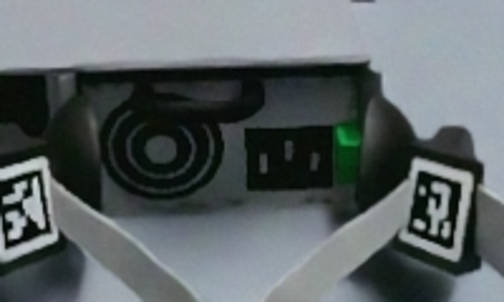

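Call:
execute_actions([
  {"r1":{"joints":{"arm_m":0.284,"gripper_m":0.042},"pace":"slow"}},
], cameras=[])

Call:
execute_actions([
  {"r1":{"base":{"strafe_m":0.003},"joints":{"arm_m":0.292},"contact_limits":{"arm_m":0.3},"pace":"slow"}},
], cameras=[])

Call:
execute_actions([
  {"r1":{"joints":{"gripper_m":0.025},"pace":"slow"}},
], cameras=[])

Call:
execute_actions([
  {"r1":{"joints":{"gripper_m":0.0,"arm_m":0.302},"contact_limits":{"arm_m":0.3},"pace":"slow"}},
], cameras=[])

Call:
execute_actions([
  {"r1":{"joints":{"lift_m":0.700},"pace":"slow"}},
], cameras=["r1_wrist_camera"])

Call:
zoom_image(camera="r1_wrist_camera", region=[200, 200, 400, 320])

Scene clock: 31.20 s.
r1.base_odometry: x=-0.310 y=+0.808 heading=+2.493 (m, m, rad; r1's odometry frame)
r1.turned_by_wheels: +0.000 (rad since the last result)
r1.turned_by_imu: +0.000 (rad since the last result)
r1.base_tilt: forward=-0.1 right=-0.3 (deg)
r1.lidar_m: 0.40 0.42 1.70 1.67 1.86 1.63 1.55 1.65 2.32 2.44 0.54 0.43
r1.base_status: not commanded
r1.joint_positions: lift_m=+0.709 arm_m=+0.282 wrist_yaw_rad=-0.003 wrist_pitch_rad=+0.302 wrist_roll_rad=+0.050 gripper_m=+0.042
r1.joint_status: all done
r1.motor_effort: lift_m=+22(23) arm_m=+9(14) wrist_yaw_rad=+7(8) wrist_pitch_rad=-7(7) wrist_roll_rad=+1(0) gripper_m=-6(6) wheel_0=+0(1) wheel_1=-2(1) wheel_2=+0(0) (%)
r1.hand_pose: x=+0.7284 y=-0.0883 z=+0.8011 quat_wxyz=(+0.988, +0.025, +0.151, -0.005) (m; r1's base frame)
r1.wrist_depth_mm: - - - - - - - / - - - - - - - / - - 477 591 - 668 668 / - 370 296 294 415 410 413 / 306 272 241 247 301 300 296 / 236 237 198 229 198 234 231 / 196 193 203 - 202 191 196
r2.base_odometry: x=+0.366 y=-1.393 heading=-2.438 (m, m, rad; r2's odometry frame)
r2.turned_by_wheels: +0.000 (rad since the last result)
r2.turned_by_imu: +0.000 (rad since the last result)
r2.base_tilt: forward=+0.1 right=-0.2 (deg)
r2.lidar_m: 0.37 0.38 0.56 2.58 2.70 1.13 1.10 3.00 2.21 2.14 0.85 0.40
r2.base_status: not commanded
r2.joint_positions: lift_m=+1.130 arm_m=+0.002 wrist_yaw_rad=+0.000 wrist_pitch_rad=+1.570 wrist_roll_rad=+0.000 gripper_m=+0.110
r2.joint_status: not commanded
r2.motor_effort: lift_m=+22(22) arm_m=+0(0) wrist_yaw_rad=+0(0) wrist_pitch_rad=-2(1) wrist_roll_rad=-3(1) gripper_m=+0(1) wheel_0=+3(3) wheel_1=+2(2) wheel_2=-2(2) (%)
r2.hand_pose: x=+0.1727 y=-0.0874 z=+1.0195 quat_wxyz=(+0.707, +0.000, +0.707, +0.000) (m; r2's base frame)
r2.wrist_depth_mm: 353 351 351 351 351 349 831 / 1182 1160 1182 1160 1182 1182 1182 / 1229 1281 1255 1255 1281 1255 1255 / 1205 1255 1255 1255 1255 1281 1308 / 1229 1229 1042 1060 1255 1255 1255 / 1229 1229 214 1025 205 1255 1281 / 1229 1229 1229 124 1255 1255 1255
pictures: none
No camera images: the call's "cameras" was empty. Leave "cameras" out to get every camera's image.

Scene clock: 32.07 s.
r1.base_odometry: x=-0.311 y=+0.806 heading=+2.492 (m, m, rad; r1's odometry frame)
r1.turned_by_wheels: -0.001 (rad since the last result)
r1.turned_by_imu: +0.000 (rad since the last result)
r1.base_tilt: forward=-0.1 right=-0.3 (deg)
r1.lidar_m: 0.39 0.45 1.72 1.67 1.85 1.64 1.57 1.63 2.26 2.45 0.59 0.43
r1.base_status: done
r1.joint_positions: lift_m=+0.709 arm_m=+0.289 wrist_yaw_rad=-0.007 wrist_pitch_rad=+0.305 wrist_roll_rad=+0.050 gripper_m=+0.042
r1.joint_status: all done
r1.on_its_own: wrist_yaw_rad is at rest, and its effort (+20) is outside its rest range (-13 to +13)
r1.motor_effort: lift_m=+22(22) arm_m=+14(15) wrist_yaw_rad=+20(19) wrist_pitch_rad=-14(15) wrist_roll_rad=+0(1) gripper_m=-4(5) wheel_0=-2(3) wheel_1=+0(6) wheel_2=-4(5) (%)
r1.contact_limits: arm_m 0.3
r1.hand_pose: x=+0.7349 y=-0.0894 z=+0.8005 quat_wxyz=(+0.988, +0.025, +0.152, -0.007) (m; r1's base frame)
r1.wrist_depth_mm: - - - - - - - / - - - - - - - / - - 466 585 661 668 661 / - 364 293 291 413 413 404 / 301 268 237 240 301 298 294 / 235 236 191 228 193 233 232 / 195 193 202 - 200 190 195
r2.base_odometry: x=+0.366 y=-1.393 heading=-2.438 (m, m, rad; r2's odometry frame)
r2.turned_by_wheels: +0.000 (rad since the last result)
r2.turned_by_imu: +0.000 (rad since the last result)
r2.base_tilt: forward=+0.1 right=-0.2 (deg)
r2.lidar_m: 0.35 0.40 0.55 2.53 2.69 1.14 1.09 2.98 2.19 2.13 0.86 0.39
r2.base_status: not commanded
r2.joint_positions: lift_m=+1.130 arm_m=+0.002 wrist_yaw_rad=+0.000 wrist_pitch_rad=+1.570 wrist_roll_rad=+0.000 gripper_m=+0.110
r2.joint_status: not commanded
r2.motor_effort: lift_m=+22(22) arm_m=+0(1) wrist_yaw_rad=+0(0) wrist_pitch_rad=-1(1) wrist_roll_rad=-3(4) gripper_m=-1(1) wheel_0=+3(3) wheel_1=+2(2) wheel_2=-2(2) (%)
r2.hand_pose: x=+0.1727 y=-0.0874 z=+1.0195 quat_wxyz=(+0.707, +0.000, +0.707, +0.000) (m; r2's base frame)
r2.wrist_depth_mm: 355 351 349 349 351 353 831 / 1182 1160 1160 1182 1160 1182 1182 / 1255 1229 1255 1281 1281 1255 1281 / 1229 1255 1255 1255 1255 1281 1255 / 1205 1229 1042 1042 1255 1255 1255 / 1229 1255 214 1025 205 1255 1281 / 1229 1205 1229 124 1255 1255 1281
pictures: none
No camera images: the call's "cameras" was empty. Leave "cameras" out to get every camera's image.

Scene clock: 33.13 s.
r1.base_odometry: x=-0.311 y=+0.806 heading=+2.492 (m, m, rad; r1's odometry frame)
r1.turned_by_wheels: +0.000 (rad since the last result)
r1.turned_by_imu: +0.000 (rad since the last result)
r1.base_tilt: forward=-0.1 right=-0.4 (deg)
r1.lidar_m: 0.41 0.40 1.69 1.67 1.87 1.64 1.55 1.65 2.29 2.45 0.60 0.44
r1.base_status: not commanded
r1.joint_positions: lift_m=+0.709 arm_m=+0.290 wrist_yaw_rad=-0.005 wrist_pitch_rad=+0.305 wrist_roll_rad=+0.050 gripper_m=+0.025
r1.joint_status: all done
r1.motor_effort: lift_m=+22(22) arm_m=+12(14) wrist_yaw_rad=+12(20) wrist_pitch_rad=-15(15) wrist_roll_rad=-1(0) gripper_m=-13(12) wheel_0=-2(2) wheel_1=+0(0) wheel_2=-4(4) (%)
r1.hand_pose: x=+0.7355 y=-0.0887 z=+0.8004 quat_wxyz=(+0.988, +0.025, +0.152, -0.006) (m; r1's base frame)
r1.wrist_depth_mm: - - - - - - - / - - - - - - - / - - 462 580 661 654 654 / - 364 291 289 413 410 402 / 303 270 239 236 300 297 291 / 236 226 210 225 194 232 229 / 195 191 201 - 198 190 195
r2.base_odometry: x=+0.366 y=-1.393 heading=-2.438 (m, m, rad; r2's odometry frame)
r2.turned_by_wheels: +0.000 (rad since the last result)
r2.turned_by_imu: +0.000 (rad since the last result)
r2.base_tilt: forward=+0.1 right=-0.2 (deg)
r2.lidar_m: 0.38 0.42 0.55 2.58 2.74 1.14 1.07 3.00 2.19 2.14 0.86 0.41
r2.base_status: not commanded
r2.joint_positions: lift_m=+1.130 arm_m=+0.002 wrist_yaw_rad=+0.000 wrist_pitch_rad=+1.570 wrist_roll_rad=+0.000 gripper_m=+0.110
r2.joint_status: not commanded
r2.motor_effort: lift_m=+22(22) arm_m=+0(0) wrist_yaw_rad=+0(0) wrist_pitch_rad=-1(1) wrist_roll_rad=-2(4) gripper_m=-1(1) wheel_0=+3(3) wheel_1=+2(2) wheel_2=-2(2) (%)
r2.hand_pose: x=+0.1727 y=-0.0874 z=+1.0195 quat_wxyz=(+0.707, +0.000, +0.707, +0.000) (m; r2's base frame)
r2.wrist_depth_mm: 353 351 351 353 353 351 831 / 1182 1182 1182 1182 1182 1160 1182 / 1229 1281 1255 1255 1281 1255 1308 / 1255 1229 1255 1255 1255 1255 1281 / 1255 1229 1025 1060 1255 1255 1281 / 1229 1255 214 1025 206 1255 1255 / 1229 1229 1229 123 1255 1255 1255
pictures: none
No camera images: the call's "cameras" was empty. Leave "cameras" out to get every camera's image.

Scene clock: 34.43 s.
r1.base_odometry: x=-0.311 y=+0.805 heading=+2.492 (m, m, rad; r1's odometry frame)
r1.turned_by_wheels: +0.000 (rad since the last result)
r1.turned_by_imu: +0.000 (rad since the last result)
r1.base_tilt: forward=-0.1 right=-0.3 (deg)
r1.lidar_m: 0.40 0.45 1.71 1.66 1.88 1.65 1.57 1.65 2.28 2.44 0.56 0.42
r1.base_status: not commanded
r1.joint_positions: lift_m=+0.709 arm_m=+0.299 wrist_yaw_rad=-0.007 wrist_pitch_rad=+0.310 wrist_roll_rad=+0.050 gripper_m=+0.001
r1.joint_status: all done
r1.on_its_own: wrist_yaw_rad is at rest, and its effort (+19) is outside its rest range (-13 to +13); wrist_pitch_rad is at rest, and its effort (-32) is outside its rest range (-23 to +23)
r1.motor_effort: lift_m=+22(22) arm_m=+16(17) wrist_yaw_rad=+19(26) wrist_pitch_rad=-32(30) wrist_roll_rad=+2(0) gripper_m=-18(18) wheel_0=+2(3) wheel_1=+2(2) wheel_2=-8(8) (%)
r1.contact_limits: arm_m 0.3
r1.hand_pose: x=+0.7441 y=-0.0894 z=+0.7990 quat_wxyz=(+0.988, +0.025, +0.154, -0.007) (m; r1's base frame)
r1.wrist_depth_mm: - - - - - - - / - - - - - - - / - - 445 508 621 627 627 / - 304 281 278 397 394 392 / 294 265 230 230 293 291 287 / 229 213 201 230 190 226 226 / 191 190 196 - 196 186 192
r2.base_odometry: x=+0.366 y=-1.393 heading=-2.438 (m, m, rad; r2's odometry frame)
r2.turned_by_wheels: +0.000 (rad since the last result)
r2.turned_by_imu: +0.000 (rad since the last result)
r2.base_tilt: forward=+0.1 right=-0.2 (deg)
r2.lidar_m: 0.37 0.40 0.57 2.58 2.72 1.13 1.08 3.00 2.19 2.14 0.86 0.41
r2.base_status: not commanded
r2.joint_positions: lift_m=+1.130 arm_m=+0.002 wrist_yaw_rad=+0.000 wrist_pitch_rad=+1.570 wrist_roll_rad=+0.000 gripper_m=+0.110
r2.joint_status: not commanded
r2.motor_effort: lift_m=+22(22) arm_m=+0(0) wrist_yaw_rad=+0(0) wrist_pitch_rad=-1(1) wrist_roll_rad=-2(2) gripper_m=-3(1) wheel_0=+3(3) wheel_1=+1(2) wheel_2=-2(2) (%)
r2.hand_pose: x=+0.1727 y=-0.0874 z=+1.0195 quat_wxyz=(+0.707, +0.000, +0.707, +0.000) (m; r2's base frame)
r2.wrist_depth_mm: 353 351 351 351 351 351 831 / 1160 1182 1182 1182 1160 1205 1182 / 1229 1255 1255 1281 1255 1281 1255 / 1229 1255 1255 1255 1255 1281 1281 / 1255 1255 1042 1042 1281 1281 1255 / 1229 1229 214 1025 206 1255 1281 / 1229 1255 1229 124 1255 1281 1255
pictures: none
No camera images: the call's "cameras" was empty. Leave "cameras" out to get every camera's image.

Scene clock: 35.13 s.
r1.base_odometry: x=-0.311 y=+0.805 heading=+2.492 (m, m, rad; r1's odometry frame)
r1.turned_by_wheels: +0.000 (rad since the last result)
r1.turned_by_imu: +0.000 (rad since the last result)
r1.base_tilt: forward=+0.0 right=-0.4 (deg)
r1.lidar_m: 0.41 0.43 1.70 1.65 1.87 1.62 1.55 1.62 2.26 2.44 0.59 0.44
r1.base_status: not commanded
r1.joint_positions: lift_m=+0.701 arm_m=+0.299 wrist_yaw_rad=-0.008 wrist_pitch_rad=+0.302 wrist_roll_rad=+0.050 gripper_m=+0.000
r1.joint_status: all done
r1.on_its_own: wrist_yaw_rad is at rest, and its effort (+22) is outside its rest range (-13 to +13)
r1.motor_effort: lift_m=+13(22) arm_m=+16(16) wrist_yaw_rad=+22(23) wrist_pitch_rad=-8(31) wrist_roll_rad=+0(1) gripper_m=-15(19) wheel_0=+2(2) wheel_1=+2(2) wheel_2=-8(8) (%)
r1.hand_pose: x=+0.7447 y=-0.0897 z=+0.7929 quat_wxyz=(+0.988, +0.025, +0.150, -0.008) (m; r1's base frame)
r1.wrist_depth_mm: - - - - - - - / - - - - - - - / - - 449 569 647 647 647 / - 303 278 277 399 397 397 / 294 260 225 227 289 287 286 / 226 208 197 219 186 224 223 / 187 186 194 - 193 184 187
r2.base_odometry: x=+0.366 y=-1.393 heading=-2.438 (m, m, rad; r2's odometry frame)
r2.turned_by_wheels: +0.000 (rad since the last result)
r2.turned_by_imu: +0.000 (rad since the last result)
r2.base_tilt: forward=+0.1 right=-0.2 (deg)
r2.lidar_m: 0.37 0.43 0.55 2.56 2.71 1.09 1.07 2.99 2.22 2.13 0.88 0.40
r2.base_status: not commanded
r2.joint_positions: lift_m=+1.130 arm_m=+0.002 wrist_yaw_rad=+0.000 wrist_pitch_rad=+1.570 wrist_roll_rad=+0.000 gripper_m=+0.110
r2.joint_status: not commanded
r2.motor_effort: lift_m=+22(22) arm_m=+0(1) wrist_yaw_rad=+0(0) wrist_pitch_rad=-1(1) wrist_roll_rad=-1(3) gripper_m=-1(1) wheel_0=+3(3) wheel_1=+1(2) wheel_2=-2(2) (%)
r2.hand_pose: x=+0.1727 y=-0.0874 z=+1.0195 quat_wxyz=(+0.707, +0.000, +0.707, +0.000) (m; r2's base frame)
r2.wrist_depth_mm: 355 353 351 349 351 353 831 / 1182 1182 1160 1182 1205 1205 1182 / 1229 1229 1255 1255 1281 1281 1281 / 1229 1229 1255 1255 1255 1255 1281 / 1229 1255 1042 1042 1255 1281 1255 / 1229 1205 214 1042 206 1281 1255 / 1255 1229 1255 124 1255 1229 1255
pictures: r1_wrist_camera
camera_calibration (this result's frames):
r1_wrist_camera: T_world_to_cam=[[-0.05427, -0.997915, -0.034926, -0.0293976], [-0.335723, 0.0511767, -0.94057, 1.04626], [0.940396, -0.0393192, -0.3378, -0.20762], [0, 0, 0, 1]] pos_world=[0.544902, -0.0910438, 0.912917]
Images, in order (width x height): r1_wrist_camera 616x392.

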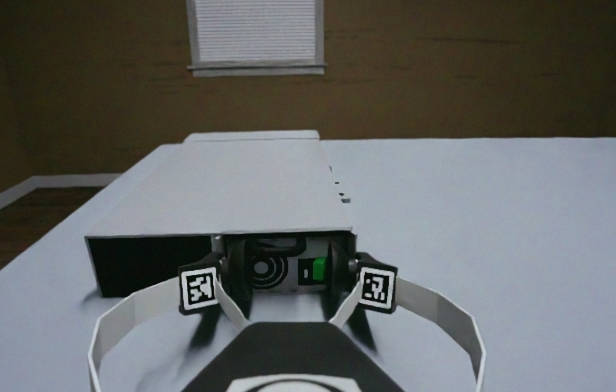

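Region (200, 200, 400, 320) of r1_wrist_camera's 616x392 image, scaled by 2.520; it fills the top 302 rows of this view, and the rest is white.

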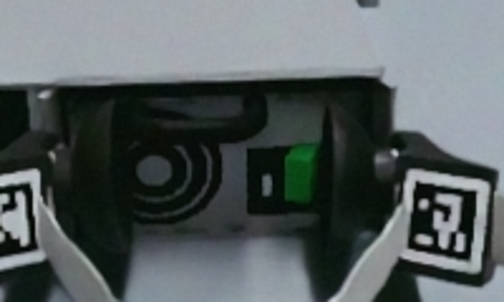

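Call:
execute_actions([
  {"r1":{"joints":{"gripper_m":-0.018,"arm_m":0.308},"contact_limits":{"arm_m":0.4},"pace":"slow"}},
], cameras=[])

Call:
execute_actions([
  {"r1":{"joints":{"gripper_m":-0.037,"arm_m":0.314},"contact_limits":{"arm_m":0.4},"pace":"slow"}},
], cameras=["r1_wrist_camera"])

Call:
zoom_image(camera="r1_wrist_camera", region=[200, 200, 400, 320])

Scene clock: 36.20 s.
r1.base_odometry: x=-0.311 y=+0.805 heading=+2.491 (m, m, rad; r1's odometry frame)
r1.turned_by_wheels: -0.001 (rad since the last result)
r1.turned_by_imu: +0.010 (rad since the last result)
r1.base_tilt: forward=-0.2 right=-0.4 (deg)
r1.lidar_m: 0.39 0.47 1.67 1.68 1.90 1.61 1.54 1.64 2.32 2.46 0.60 0.42
r1.base_status: not commanded
r1.joint_positions: lift_m=+0.701 arm_m=+0.305 wrist_yaw_rad=-0.018 wrist_pitch_rad=+0.304 wrist_roll_rad=+0.049 gripper_m=-0.017
r1.joint_status: all done
r1.on_its_own: wrist_yaw_rad is at rest, and its effort (+50) is outside its rest range (-13 to +13)
r1.motor_effort: lift_m=+14(13) arm_m=+18(18) wrist_yaw_rad=+50(52) wrist_pitch_rad=-12(12) wrist_roll_rad=+2(1) gripper_m=-20(20) wheel_0=+0(3) wheel_1=-1(4) wheel_2=-15(15) (%)
r1.contact_limits: arm_m 0.4
r1.hand_pose: x=+0.7494 y=-0.0922 z=+0.7925 quat_wxyz=(+0.988, +0.026, +0.151, -0.012) (m; r1's base frame)
r1.wrist_depth_mm: - - - - - - - / - - - - - - - / - - 445 569 640 634 640 / - 303 276 276 399 394 394 / 291 259 224 225 289 287 285 / 226 169 200 228 185 215 224 / 187 185 193 - 191 183 187
r2.base_odometry: x=+0.366 y=-1.393 heading=-2.438 (m, m, rad; r2's odometry frame)
r2.turned_by_wheels: +0.000 (rad since the last result)
r2.turned_by_imu: +0.000 (rad since the last result)
r2.base_tilt: forward=+0.1 right=-0.2 (deg)
r2.lidar_m: 0.38 0.41 0.54 2.53 2.73 1.13 1.08 2.98 2.22 2.13 0.85 0.40
r2.base_status: not commanded
r2.joint_positions: lift_m=+1.130 arm_m=+0.002 wrist_yaw_rad=+0.000 wrist_pitch_rad=+1.570 wrist_roll_rad=+0.000 gripper_m=+0.110
r2.joint_status: not commanded
r2.motor_effort: lift_m=+22(22) arm_m=-1(0) wrist_yaw_rad=+0(1) wrist_pitch_rad=-1(1) wrist_roll_rad=-2(2) gripper_m=-1(0) wheel_0=+3(3) wheel_1=+2(2) wheel_2=-2(2) (%)
r2.hand_pose: x=+0.1727 y=-0.0874 z=+1.0195 quat_wxyz=(+0.707, +0.000, +0.707, +0.000) (m; r2's base frame)
r2.wrist_depth_mm: 353 351 349 349 351 353 831 / 1182 1160 1160 1182 1160 1182 1205 / 1229 1255 1255 1255 1255 1281 1255 / 1255 1255 1255 1255 1281 1255 1281 / 1229 1229 1042 1042 1255 1255 1281 / 1229 1229 214 1042 205 1255 1281 / 1205 1255 1229 124 1255 1255 1281
pictures: none
No camera images: the call's "cameras" was empty. Leave "cameras" out to get every camera's image.

Scene clock: 37.17 s.
r1.base_odometry: x=-0.311 y=+0.805 heading=+2.491 (m, m, rad; r1's odometry frame)
r1.turned_by_wheels: +0.000 (rad since the last result)
r1.turned_by_imu: +0.000 (rad since the last result)
r1.base_tilt: forward=-0.2 right=-0.3 (deg)
r1.lidar_m: 0.41 0.44 1.68 1.67 1.83 1.62 1.57 1.65 2.26 2.44 0.60 0.42
r1.base_status: not commanded
r1.joint_positions: lift_m=+0.701 arm_m=+0.310 wrist_yaw_rad=-0.018 wrist_pitch_rad=+0.307 wrist_roll_rad=+0.049 gripper_m=-0.036
r1.joint_status: all done
r1.on_its_own: wrist_yaw_rad is at rest, and its effort (+52) is outside its rest range (-13 to +13)
r1.motor_effort: lift_m=+13(14) arm_m=+20(19) wrist_yaw_rad=+52(53) wrist_pitch_rad=-20(21) wrist_roll_rad=+3(3) gripper_m=-22(23) wheel_0=+0(1) wheel_1=+0(1) wheel_2=-17(17) (%)
r1.contact_limits: arm_m 0.4
r1.hand_pose: x=+0.7547 y=-0.0925 z=+0.7916 quat_wxyz=(+0.988, +0.026, +0.153, -0.013) (m; r1's base frame)
r1.wrist_depth_mm: - - - - - - - / - - - - - - - / - - 436 554 621 621 621 / - 298 272 272 389 387 387 / 285 236 220 222 287 283 281 / 224 172 191 223 181 213 220 / 183 184 191 - 191 181 187
r2.base_odometry: x=+0.366 y=-1.393 heading=-2.438 (m, m, rad; r2's odometry frame)
r2.turned_by_wheels: +0.000 (rad since the last result)
r2.turned_by_imu: +0.000 (rad since the last result)
r2.base_tilt: forward=+0.1 right=-0.2 (deg)
r2.lidar_m: 0.35 0.41 0.54 2.54 2.72 1.14 1.09 2.99 2.21 2.11 0.87 0.40
r2.base_status: not commanded
r2.joint_positions: lift_m=+1.130 arm_m=+0.002 wrist_yaw_rad=+0.000 wrist_pitch_rad=+1.570 wrist_roll_rad=+0.000 gripper_m=+0.110
r2.joint_status: not commanded
r2.motor_effort: lift_m=+22(22) arm_m=+0(0) wrist_yaw_rad=+0(0) wrist_pitch_rad=-1(1) wrist_roll_rad=-3(5) gripper_m=-2(2) wheel_0=+3(3) wheel_1=+2(1) wheel_2=-2(1) (%)
r2.hand_pose: x=+0.1727 y=-0.0874 z=+1.0195 quat_wxyz=(+0.707, +0.000, +0.707, +0.000) (m; r2's base frame)
r2.wrist_depth_mm: 355 351 349 349 351 355 842 / 1182 1160 1160 1160 1182 1182 1182 / 1255 1281 1255 1255 1255 1255 1281 / 1229 1255 1255 1255 1255 1281 1281 / 1229 1255 1042 1042 1255 1281 1281 / 1229 1229 213 1025 205 1255 1255 / 1255 1229 1229 124 1255 1281 1255
pictures: r1_wrist_camera
camera_calibration (this result's frames):
r1_wrist_camera: T_world_to_cam=[[-0.0643357, -0.997334, -0.0344284, -0.024377], [-0.339428, 0.0543125, -0.939063, 1.05045], [0.938429, -0.0487293, -0.342018, -0.213659], [0, 0, 0, 1]] pos_world=[0.555487, -0.0917758, 0.912521]
Images, in order (width x height): r1_wrist_camera 616x392.

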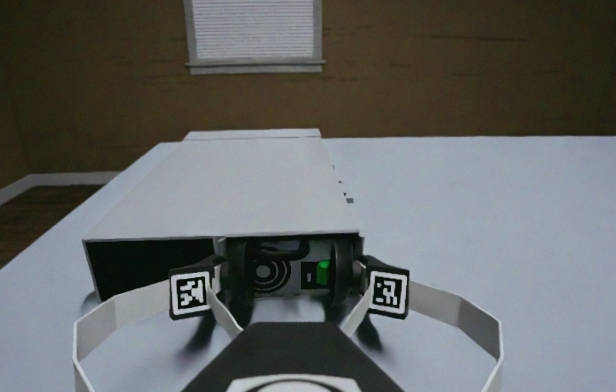

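Region (200, 200, 400, 320) of r1_wrist_camera's 616x392 image, scaled by 2.520; it fills the top 302 rows of this view, and the rest is white.

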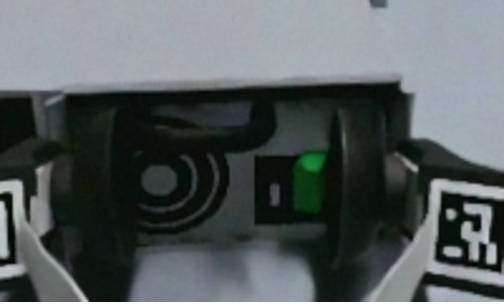

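Call:
execute_actions([
  {"r1":{"base":{"rotate_rad":-0.009},"joints":{"arm_m":0.309},"pace":"slow"}},
], cameras=[])

Call:
execute_actions([
  {"r1":{"joints":{"arm_m":0.300},"pace":"slow"}},
], cameras=["r1_wrist_camera"])

Call:
zoom_image(camera="r1_wrist_camera", region=[200, 200, 400, 320])

Scene clock: 38.10 s.
r1.base_odometry: x=-0.311 y=+0.805 heading=+2.482 (m, m, rad; r1's odometry frame)
r1.turned_by_wheels: -0.009 (rad since the last result)
r1.turned_by_imu: -0.009 (rad since the last result)
r1.base_tilt: forward=-0.1 right=-0.3 (deg)
r1.lidar_m: 0.42 0.44 1.68 1.66 1.89 1.63 1.53 1.64 2.27 2.46 0.60 0.42
r1.base_status: done
r1.joint_positions: lift_m=+0.700 arm_m=+0.309 wrist_yaw_rad=-0.010 wrist_pitch_rad=+0.305 wrist_roll_rad=+0.049 gripper_m=-0.036
r1.joint_status: all done
r1.on_its_own: wrist_yaw_rad is at rest, and its effort (+26) is outside its rest range (-13 to +13)
r1.motor_effort: lift_m=+14(14) arm_m=-1(19) wrist_yaw_rad=+26(53) wrist_pitch_rad=-15(20) wrist_roll_rad=+2(4) gripper_m=-22(22) wheel_0=+3(2) wheel_1=+3(5) wheel_2=-12(15) (%)
r1.hand_pose: x=+0.7544 y=-0.0901 z=+0.7920 quat_wxyz=(+0.988, +0.025, +0.152, -0.008) (m; r1's base frame)
r1.wrist_depth_mm: - - - - - - - / - - - - - - - / - - 442 559 627 627 627 / - 297 271 271 394 392 389 / 287 257 219 222 283 283 279 / 223 172 193 222 183 211 219 / 183 184 191 - 190 182 186
r2.base_odometry: x=+0.366 y=-1.393 heading=-2.438 (m, m, rad; r2's odometry frame)
r2.turned_by_wheels: +0.000 (rad since the last result)
r2.turned_by_imu: +0.000 (rad since the last result)
r2.base_tilt: forward=+0.1 right=-0.2 (deg)
r2.lidar_m: 0.37 0.42 0.59 2.56 2.71 1.14 1.09 3.02 2.20 2.12 0.86 0.39
r2.base_status: not commanded
r2.joint_positions: lift_m=+1.130 arm_m=+0.002 wrist_yaw_rad=+0.000 wrist_pitch_rad=+1.570 wrist_roll_rad=+0.000 gripper_m=+0.110
r2.joint_status: not commanded
r2.motor_effort: lift_m=+22(22) arm_m=-1(0) wrist_yaw_rad=+0(0) wrist_pitch_rad=-1(1) wrist_roll_rad=-4(2) gripper_m=-2(2) wheel_0=+3(3) wheel_1=+2(1) wheel_2=-2(2) (%)
r2.hand_pose: x=+0.1727 y=-0.0874 z=+1.0195 quat_wxyz=(+0.707, +0.000, +0.707, +0.000) (m; r2's base frame)
r2.wrist_depth_mm: 355 351 349 349 349 353 820 / 1182 1182 1160 1182 1182 1205 1160 / 1255 1255 1255 1255 1281 1229 1255 / 1255 1255 1229 1255 1255 1281 1255 / 1229 1255 1025 1042 1255 1255 1229 / 1205 1229 214 1025 205 1255 1255 / 1229 1229 1255 124 1255 1255 1255
pictures: none
No camera images: the call's "cameras" was empty. Leave "cameras" out to get every camera's image.

Scene clock: 39.00 s.
r1.base_odometry: x=-0.311 y=+0.805 heading=+2.482 (m, m, rad; r1's odometry frame)
r1.turned_by_wheels: +0.000 (rad since the last result)
r1.turned_by_imu: +0.001 (rad since the last result)
r1.base_tilt: forward=+0.0 right=-0.4 (deg)
r1.lidar_m: 0.38 0.43 1.67 1.63 1.88 1.62 1.55 1.65 2.30 2.44 0.60 0.42
r1.base_status: not commanded
r1.joint_positions: lift_m=+0.700 arm_m=+0.302 wrist_yaw_rad=+0.000 wrist_pitch_rad=+0.301 wrist_roll_rad=+0.049 gripper_m=-0.036
r1.joint_status: all done
r1.motor_effort: lift_m=+17(17) arm_m=-11(14) wrist_yaw_rad=-1(25) wrist_pitch_rad=-4(16) wrist_roll_rad=+2(2) gripper_m=-31(31) wheel_0=+0(3) wheel_1=+0(3) wheel_2=+0(12) (%)
r1.hand_pose: x=+0.7484 y=-0.0873 z=+0.7929 quat_wxyz=(+0.988, +0.024, +0.150, -0.003) (m; r1's base frame)
r1.wrist_depth_mm: - - - - - - - / - - - - - - - / - - 445 512 640 640 634 / - 349 276 273 394 394 392 / 290 257 224 225 287 286 283 / 224 164 195 224 183 212 220 / 189 185 192 - 191 182 187
r2.base_odometry: x=+0.366 y=-1.393 heading=-2.438 (m, m, rad; r2's odometry frame)
r2.turned_by_wheels: +0.000 (rad since the last result)
r2.turned_by_imu: +0.000 (rad since the last result)
r2.base_tilt: forward=+0.1 right=-0.3 (deg)
r2.lidar_m: 0.39 0.39 0.58 2.54 2.73 1.12 1.08 3.03 2.18 2.13 0.85 0.39
r2.base_status: not commanded
r2.joint_positions: lift_m=+1.130 arm_m=+0.002 wrist_yaw_rad=+0.000 wrist_pitch_rad=+1.570 wrist_roll_rad=+0.000 gripper_m=+0.110
r2.joint_status: not commanded
r2.motor_effort: lift_m=+22(22) arm_m=-1(0) wrist_yaw_rad=+0(0) wrist_pitch_rad=-1(1) wrist_roll_rad=-3(0) gripper_m=-1(1) wheel_0=+3(3) wheel_1=+1(2) wheel_2=-2(2) (%)
r2.hand_pose: x=+0.1727 y=-0.0874 z=+1.0195 quat_wxyz=(+0.707, +0.000, +0.707, +0.000) (m; r2's base frame)
r2.wrist_depth_mm: 355 351 351 349 351 353 831 / 1182 1182 1160 1160 1182 1205 1182 / 1229 1255 1255 1255 1255 1255 1281 / 1255 1255 1255 1281 1281 1255 1255 / 1229 1229 1025 1025 1255 1255 1255 / 1229 1229 213 1042 206 1229 1281 / 1229 1255 1255 124 1255 1255 1281
pictures: r1_wrist_camera
camera_calibration (this result's frames):
r1_wrist_camera: T_world_to_cam=[[-0.0451797, -0.998388, -0.0343505, -0.0340605], [-0.335005, 0.0475364, -0.941017, 1.04692], [0.941133, -0.0310073, -0.336612, -0.211795], [0, 0, 0, 1]] pos_world=[0.548512, -0.0903397, 0.912708]
Images, in order (width x height): r1_wrist_camera 616x392.

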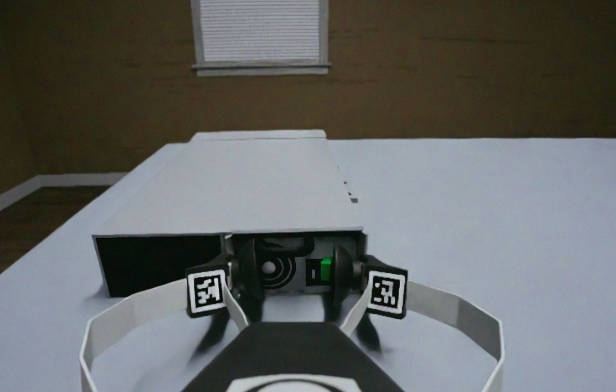

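Region (200, 200, 400, 320) of r1_wrist_camera's 616x392 image, scaled by 2.520; it fills the top 302 rows of this view, and the rest is white.

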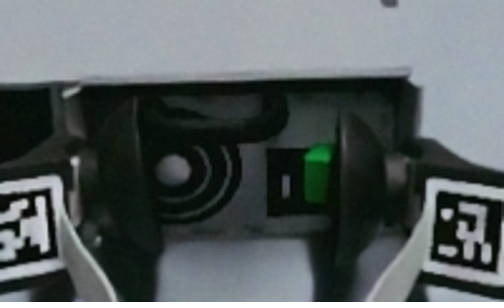

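Call:
execute_actions([
  {"r1":{"joints":{"arm_m":0.294},"pace":"slow"}},
], cameras=["r1_wrist_camera"])

Call:
zoom_image(camera="r1_wrist_camera", region=[200, 200, 400, 320])

Scene clock: 39.97 s.
r1.base_odometry: x=-0.311 y=+0.805 heading=+2.482 (m, m, rad; r1's odometry frame)
r1.turned_by_wheels: +0.000 (rad since the last result)
r1.turned_by_imu: +0.000 (rad since the last result)
r1.base_tilt: forward=+0.0 right=-0.3 (deg)
r1.lidar_m: 0.38 0.44 1.70 1.66 1.89 1.62 1.56 1.63 2.28 2.42 0.60 0.44
r1.base_status: not commanded
r1.joint_positions: lift_m=+0.700 arm_m=+0.295 wrist_yaw_rad=+0.001 wrist_pitch_rad=+0.307 wrist_roll_rad=+0.050 gripper_m=-0.036
r1.joint_status: all done
r1.motor_effort: lift_m=+20(20) arm_m=-8(13) wrist_yaw_rad=-4(9) wrist_pitch_rad=-20(27) wrist_roll_rad=+1(3) gripper_m=-18(31) wheel_0=+0(2) wheel_1=+0(1) wheel_2=+0(1) (%)
r1.hand_pose: x=+0.7415 y=-0.0872 z=+0.7911 quat_wxyz=(+0.988, +0.024, +0.153, -0.003) (m; r1's base frame)
r1.wrist_depth_mm: - - - - - - - / - - - - - - - / - - 421 466 603 597 603 / - 287 260 260 379 375 377 / 281 263 251 217 278 277 272 / 220 211 180 200 176 216 214 / 181 179 187 - 185 176 181
r2.base_odometry: x=+0.366 y=-1.393 heading=-2.438 (m, m, rad; r2's odometry frame)
r2.turned_by_wheels: +0.000 (rad since the last result)
r2.turned_by_imu: +0.000 (rad since the last result)
r2.base_tilt: forward=+0.2 right=-0.2 (deg)
r2.lidar_m: 0.37 0.38 0.55 2.56 2.70 1.14 1.08 3.00 2.22 2.12 0.88 0.40
r2.base_status: not commanded
r2.joint_positions: lift_m=+1.130 arm_m=+0.002 wrist_yaw_rad=+0.000 wrist_pitch_rad=+1.570 wrist_roll_rad=+0.000 gripper_m=+0.110
r2.joint_status: not commanded
r2.motor_effort: lift_m=+22(22) arm_m=+0(1) wrist_yaw_rad=+0(0) wrist_pitch_rad=-1(1) wrist_roll_rad=-4(1) gripper_m=-1(1) wheel_0=+3(3) wheel_1=+2(2) wheel_2=-2(2) (%)
r2.hand_pose: x=+0.1727 y=-0.0874 z=+1.0195 quat_wxyz=(+0.707, +0.000, +0.707, +0.000) (m; r2's base frame)
r2.wrist_depth_mm: 351 351 349 349 349 353 831 / 1182 1160 1182 1182 1182 1182 1160 / 1229 1255 1255 1255 1255 1281 1308 / 1229 1255 1255 1255 1281 1255 1281 / 1255 1255 1025 1025 1255 1255 1255 / 1255 1229 213 1025 205 1255 1255 / 1229 1229 1229 124 1255 1255 1255
pictures: r1_wrist_camera
camera_calibration (this result's frames):
r1_wrist_camera: T_world_to_cam=[[-0.0454042, -0.998364, -0.0347652, -0.0338914], [-0.34032, 0.0481779, -0.939074, 1.04532], [0.939213, -0.0308066, -0.341951, -0.200196], [0, 0, 0, 1]] pos_world=[0.542233, -0.0903648, 0.912]
Images, in order (width x height): r1_wrist_camera 616x392.

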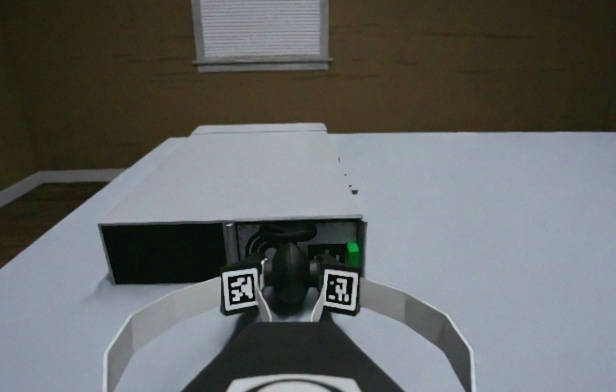

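Region (200, 200, 400, 320) of r1_wrist_camera's 616x392 image, scaled by 2.520; it fills the top 302 rows of this view, and the rest is white.

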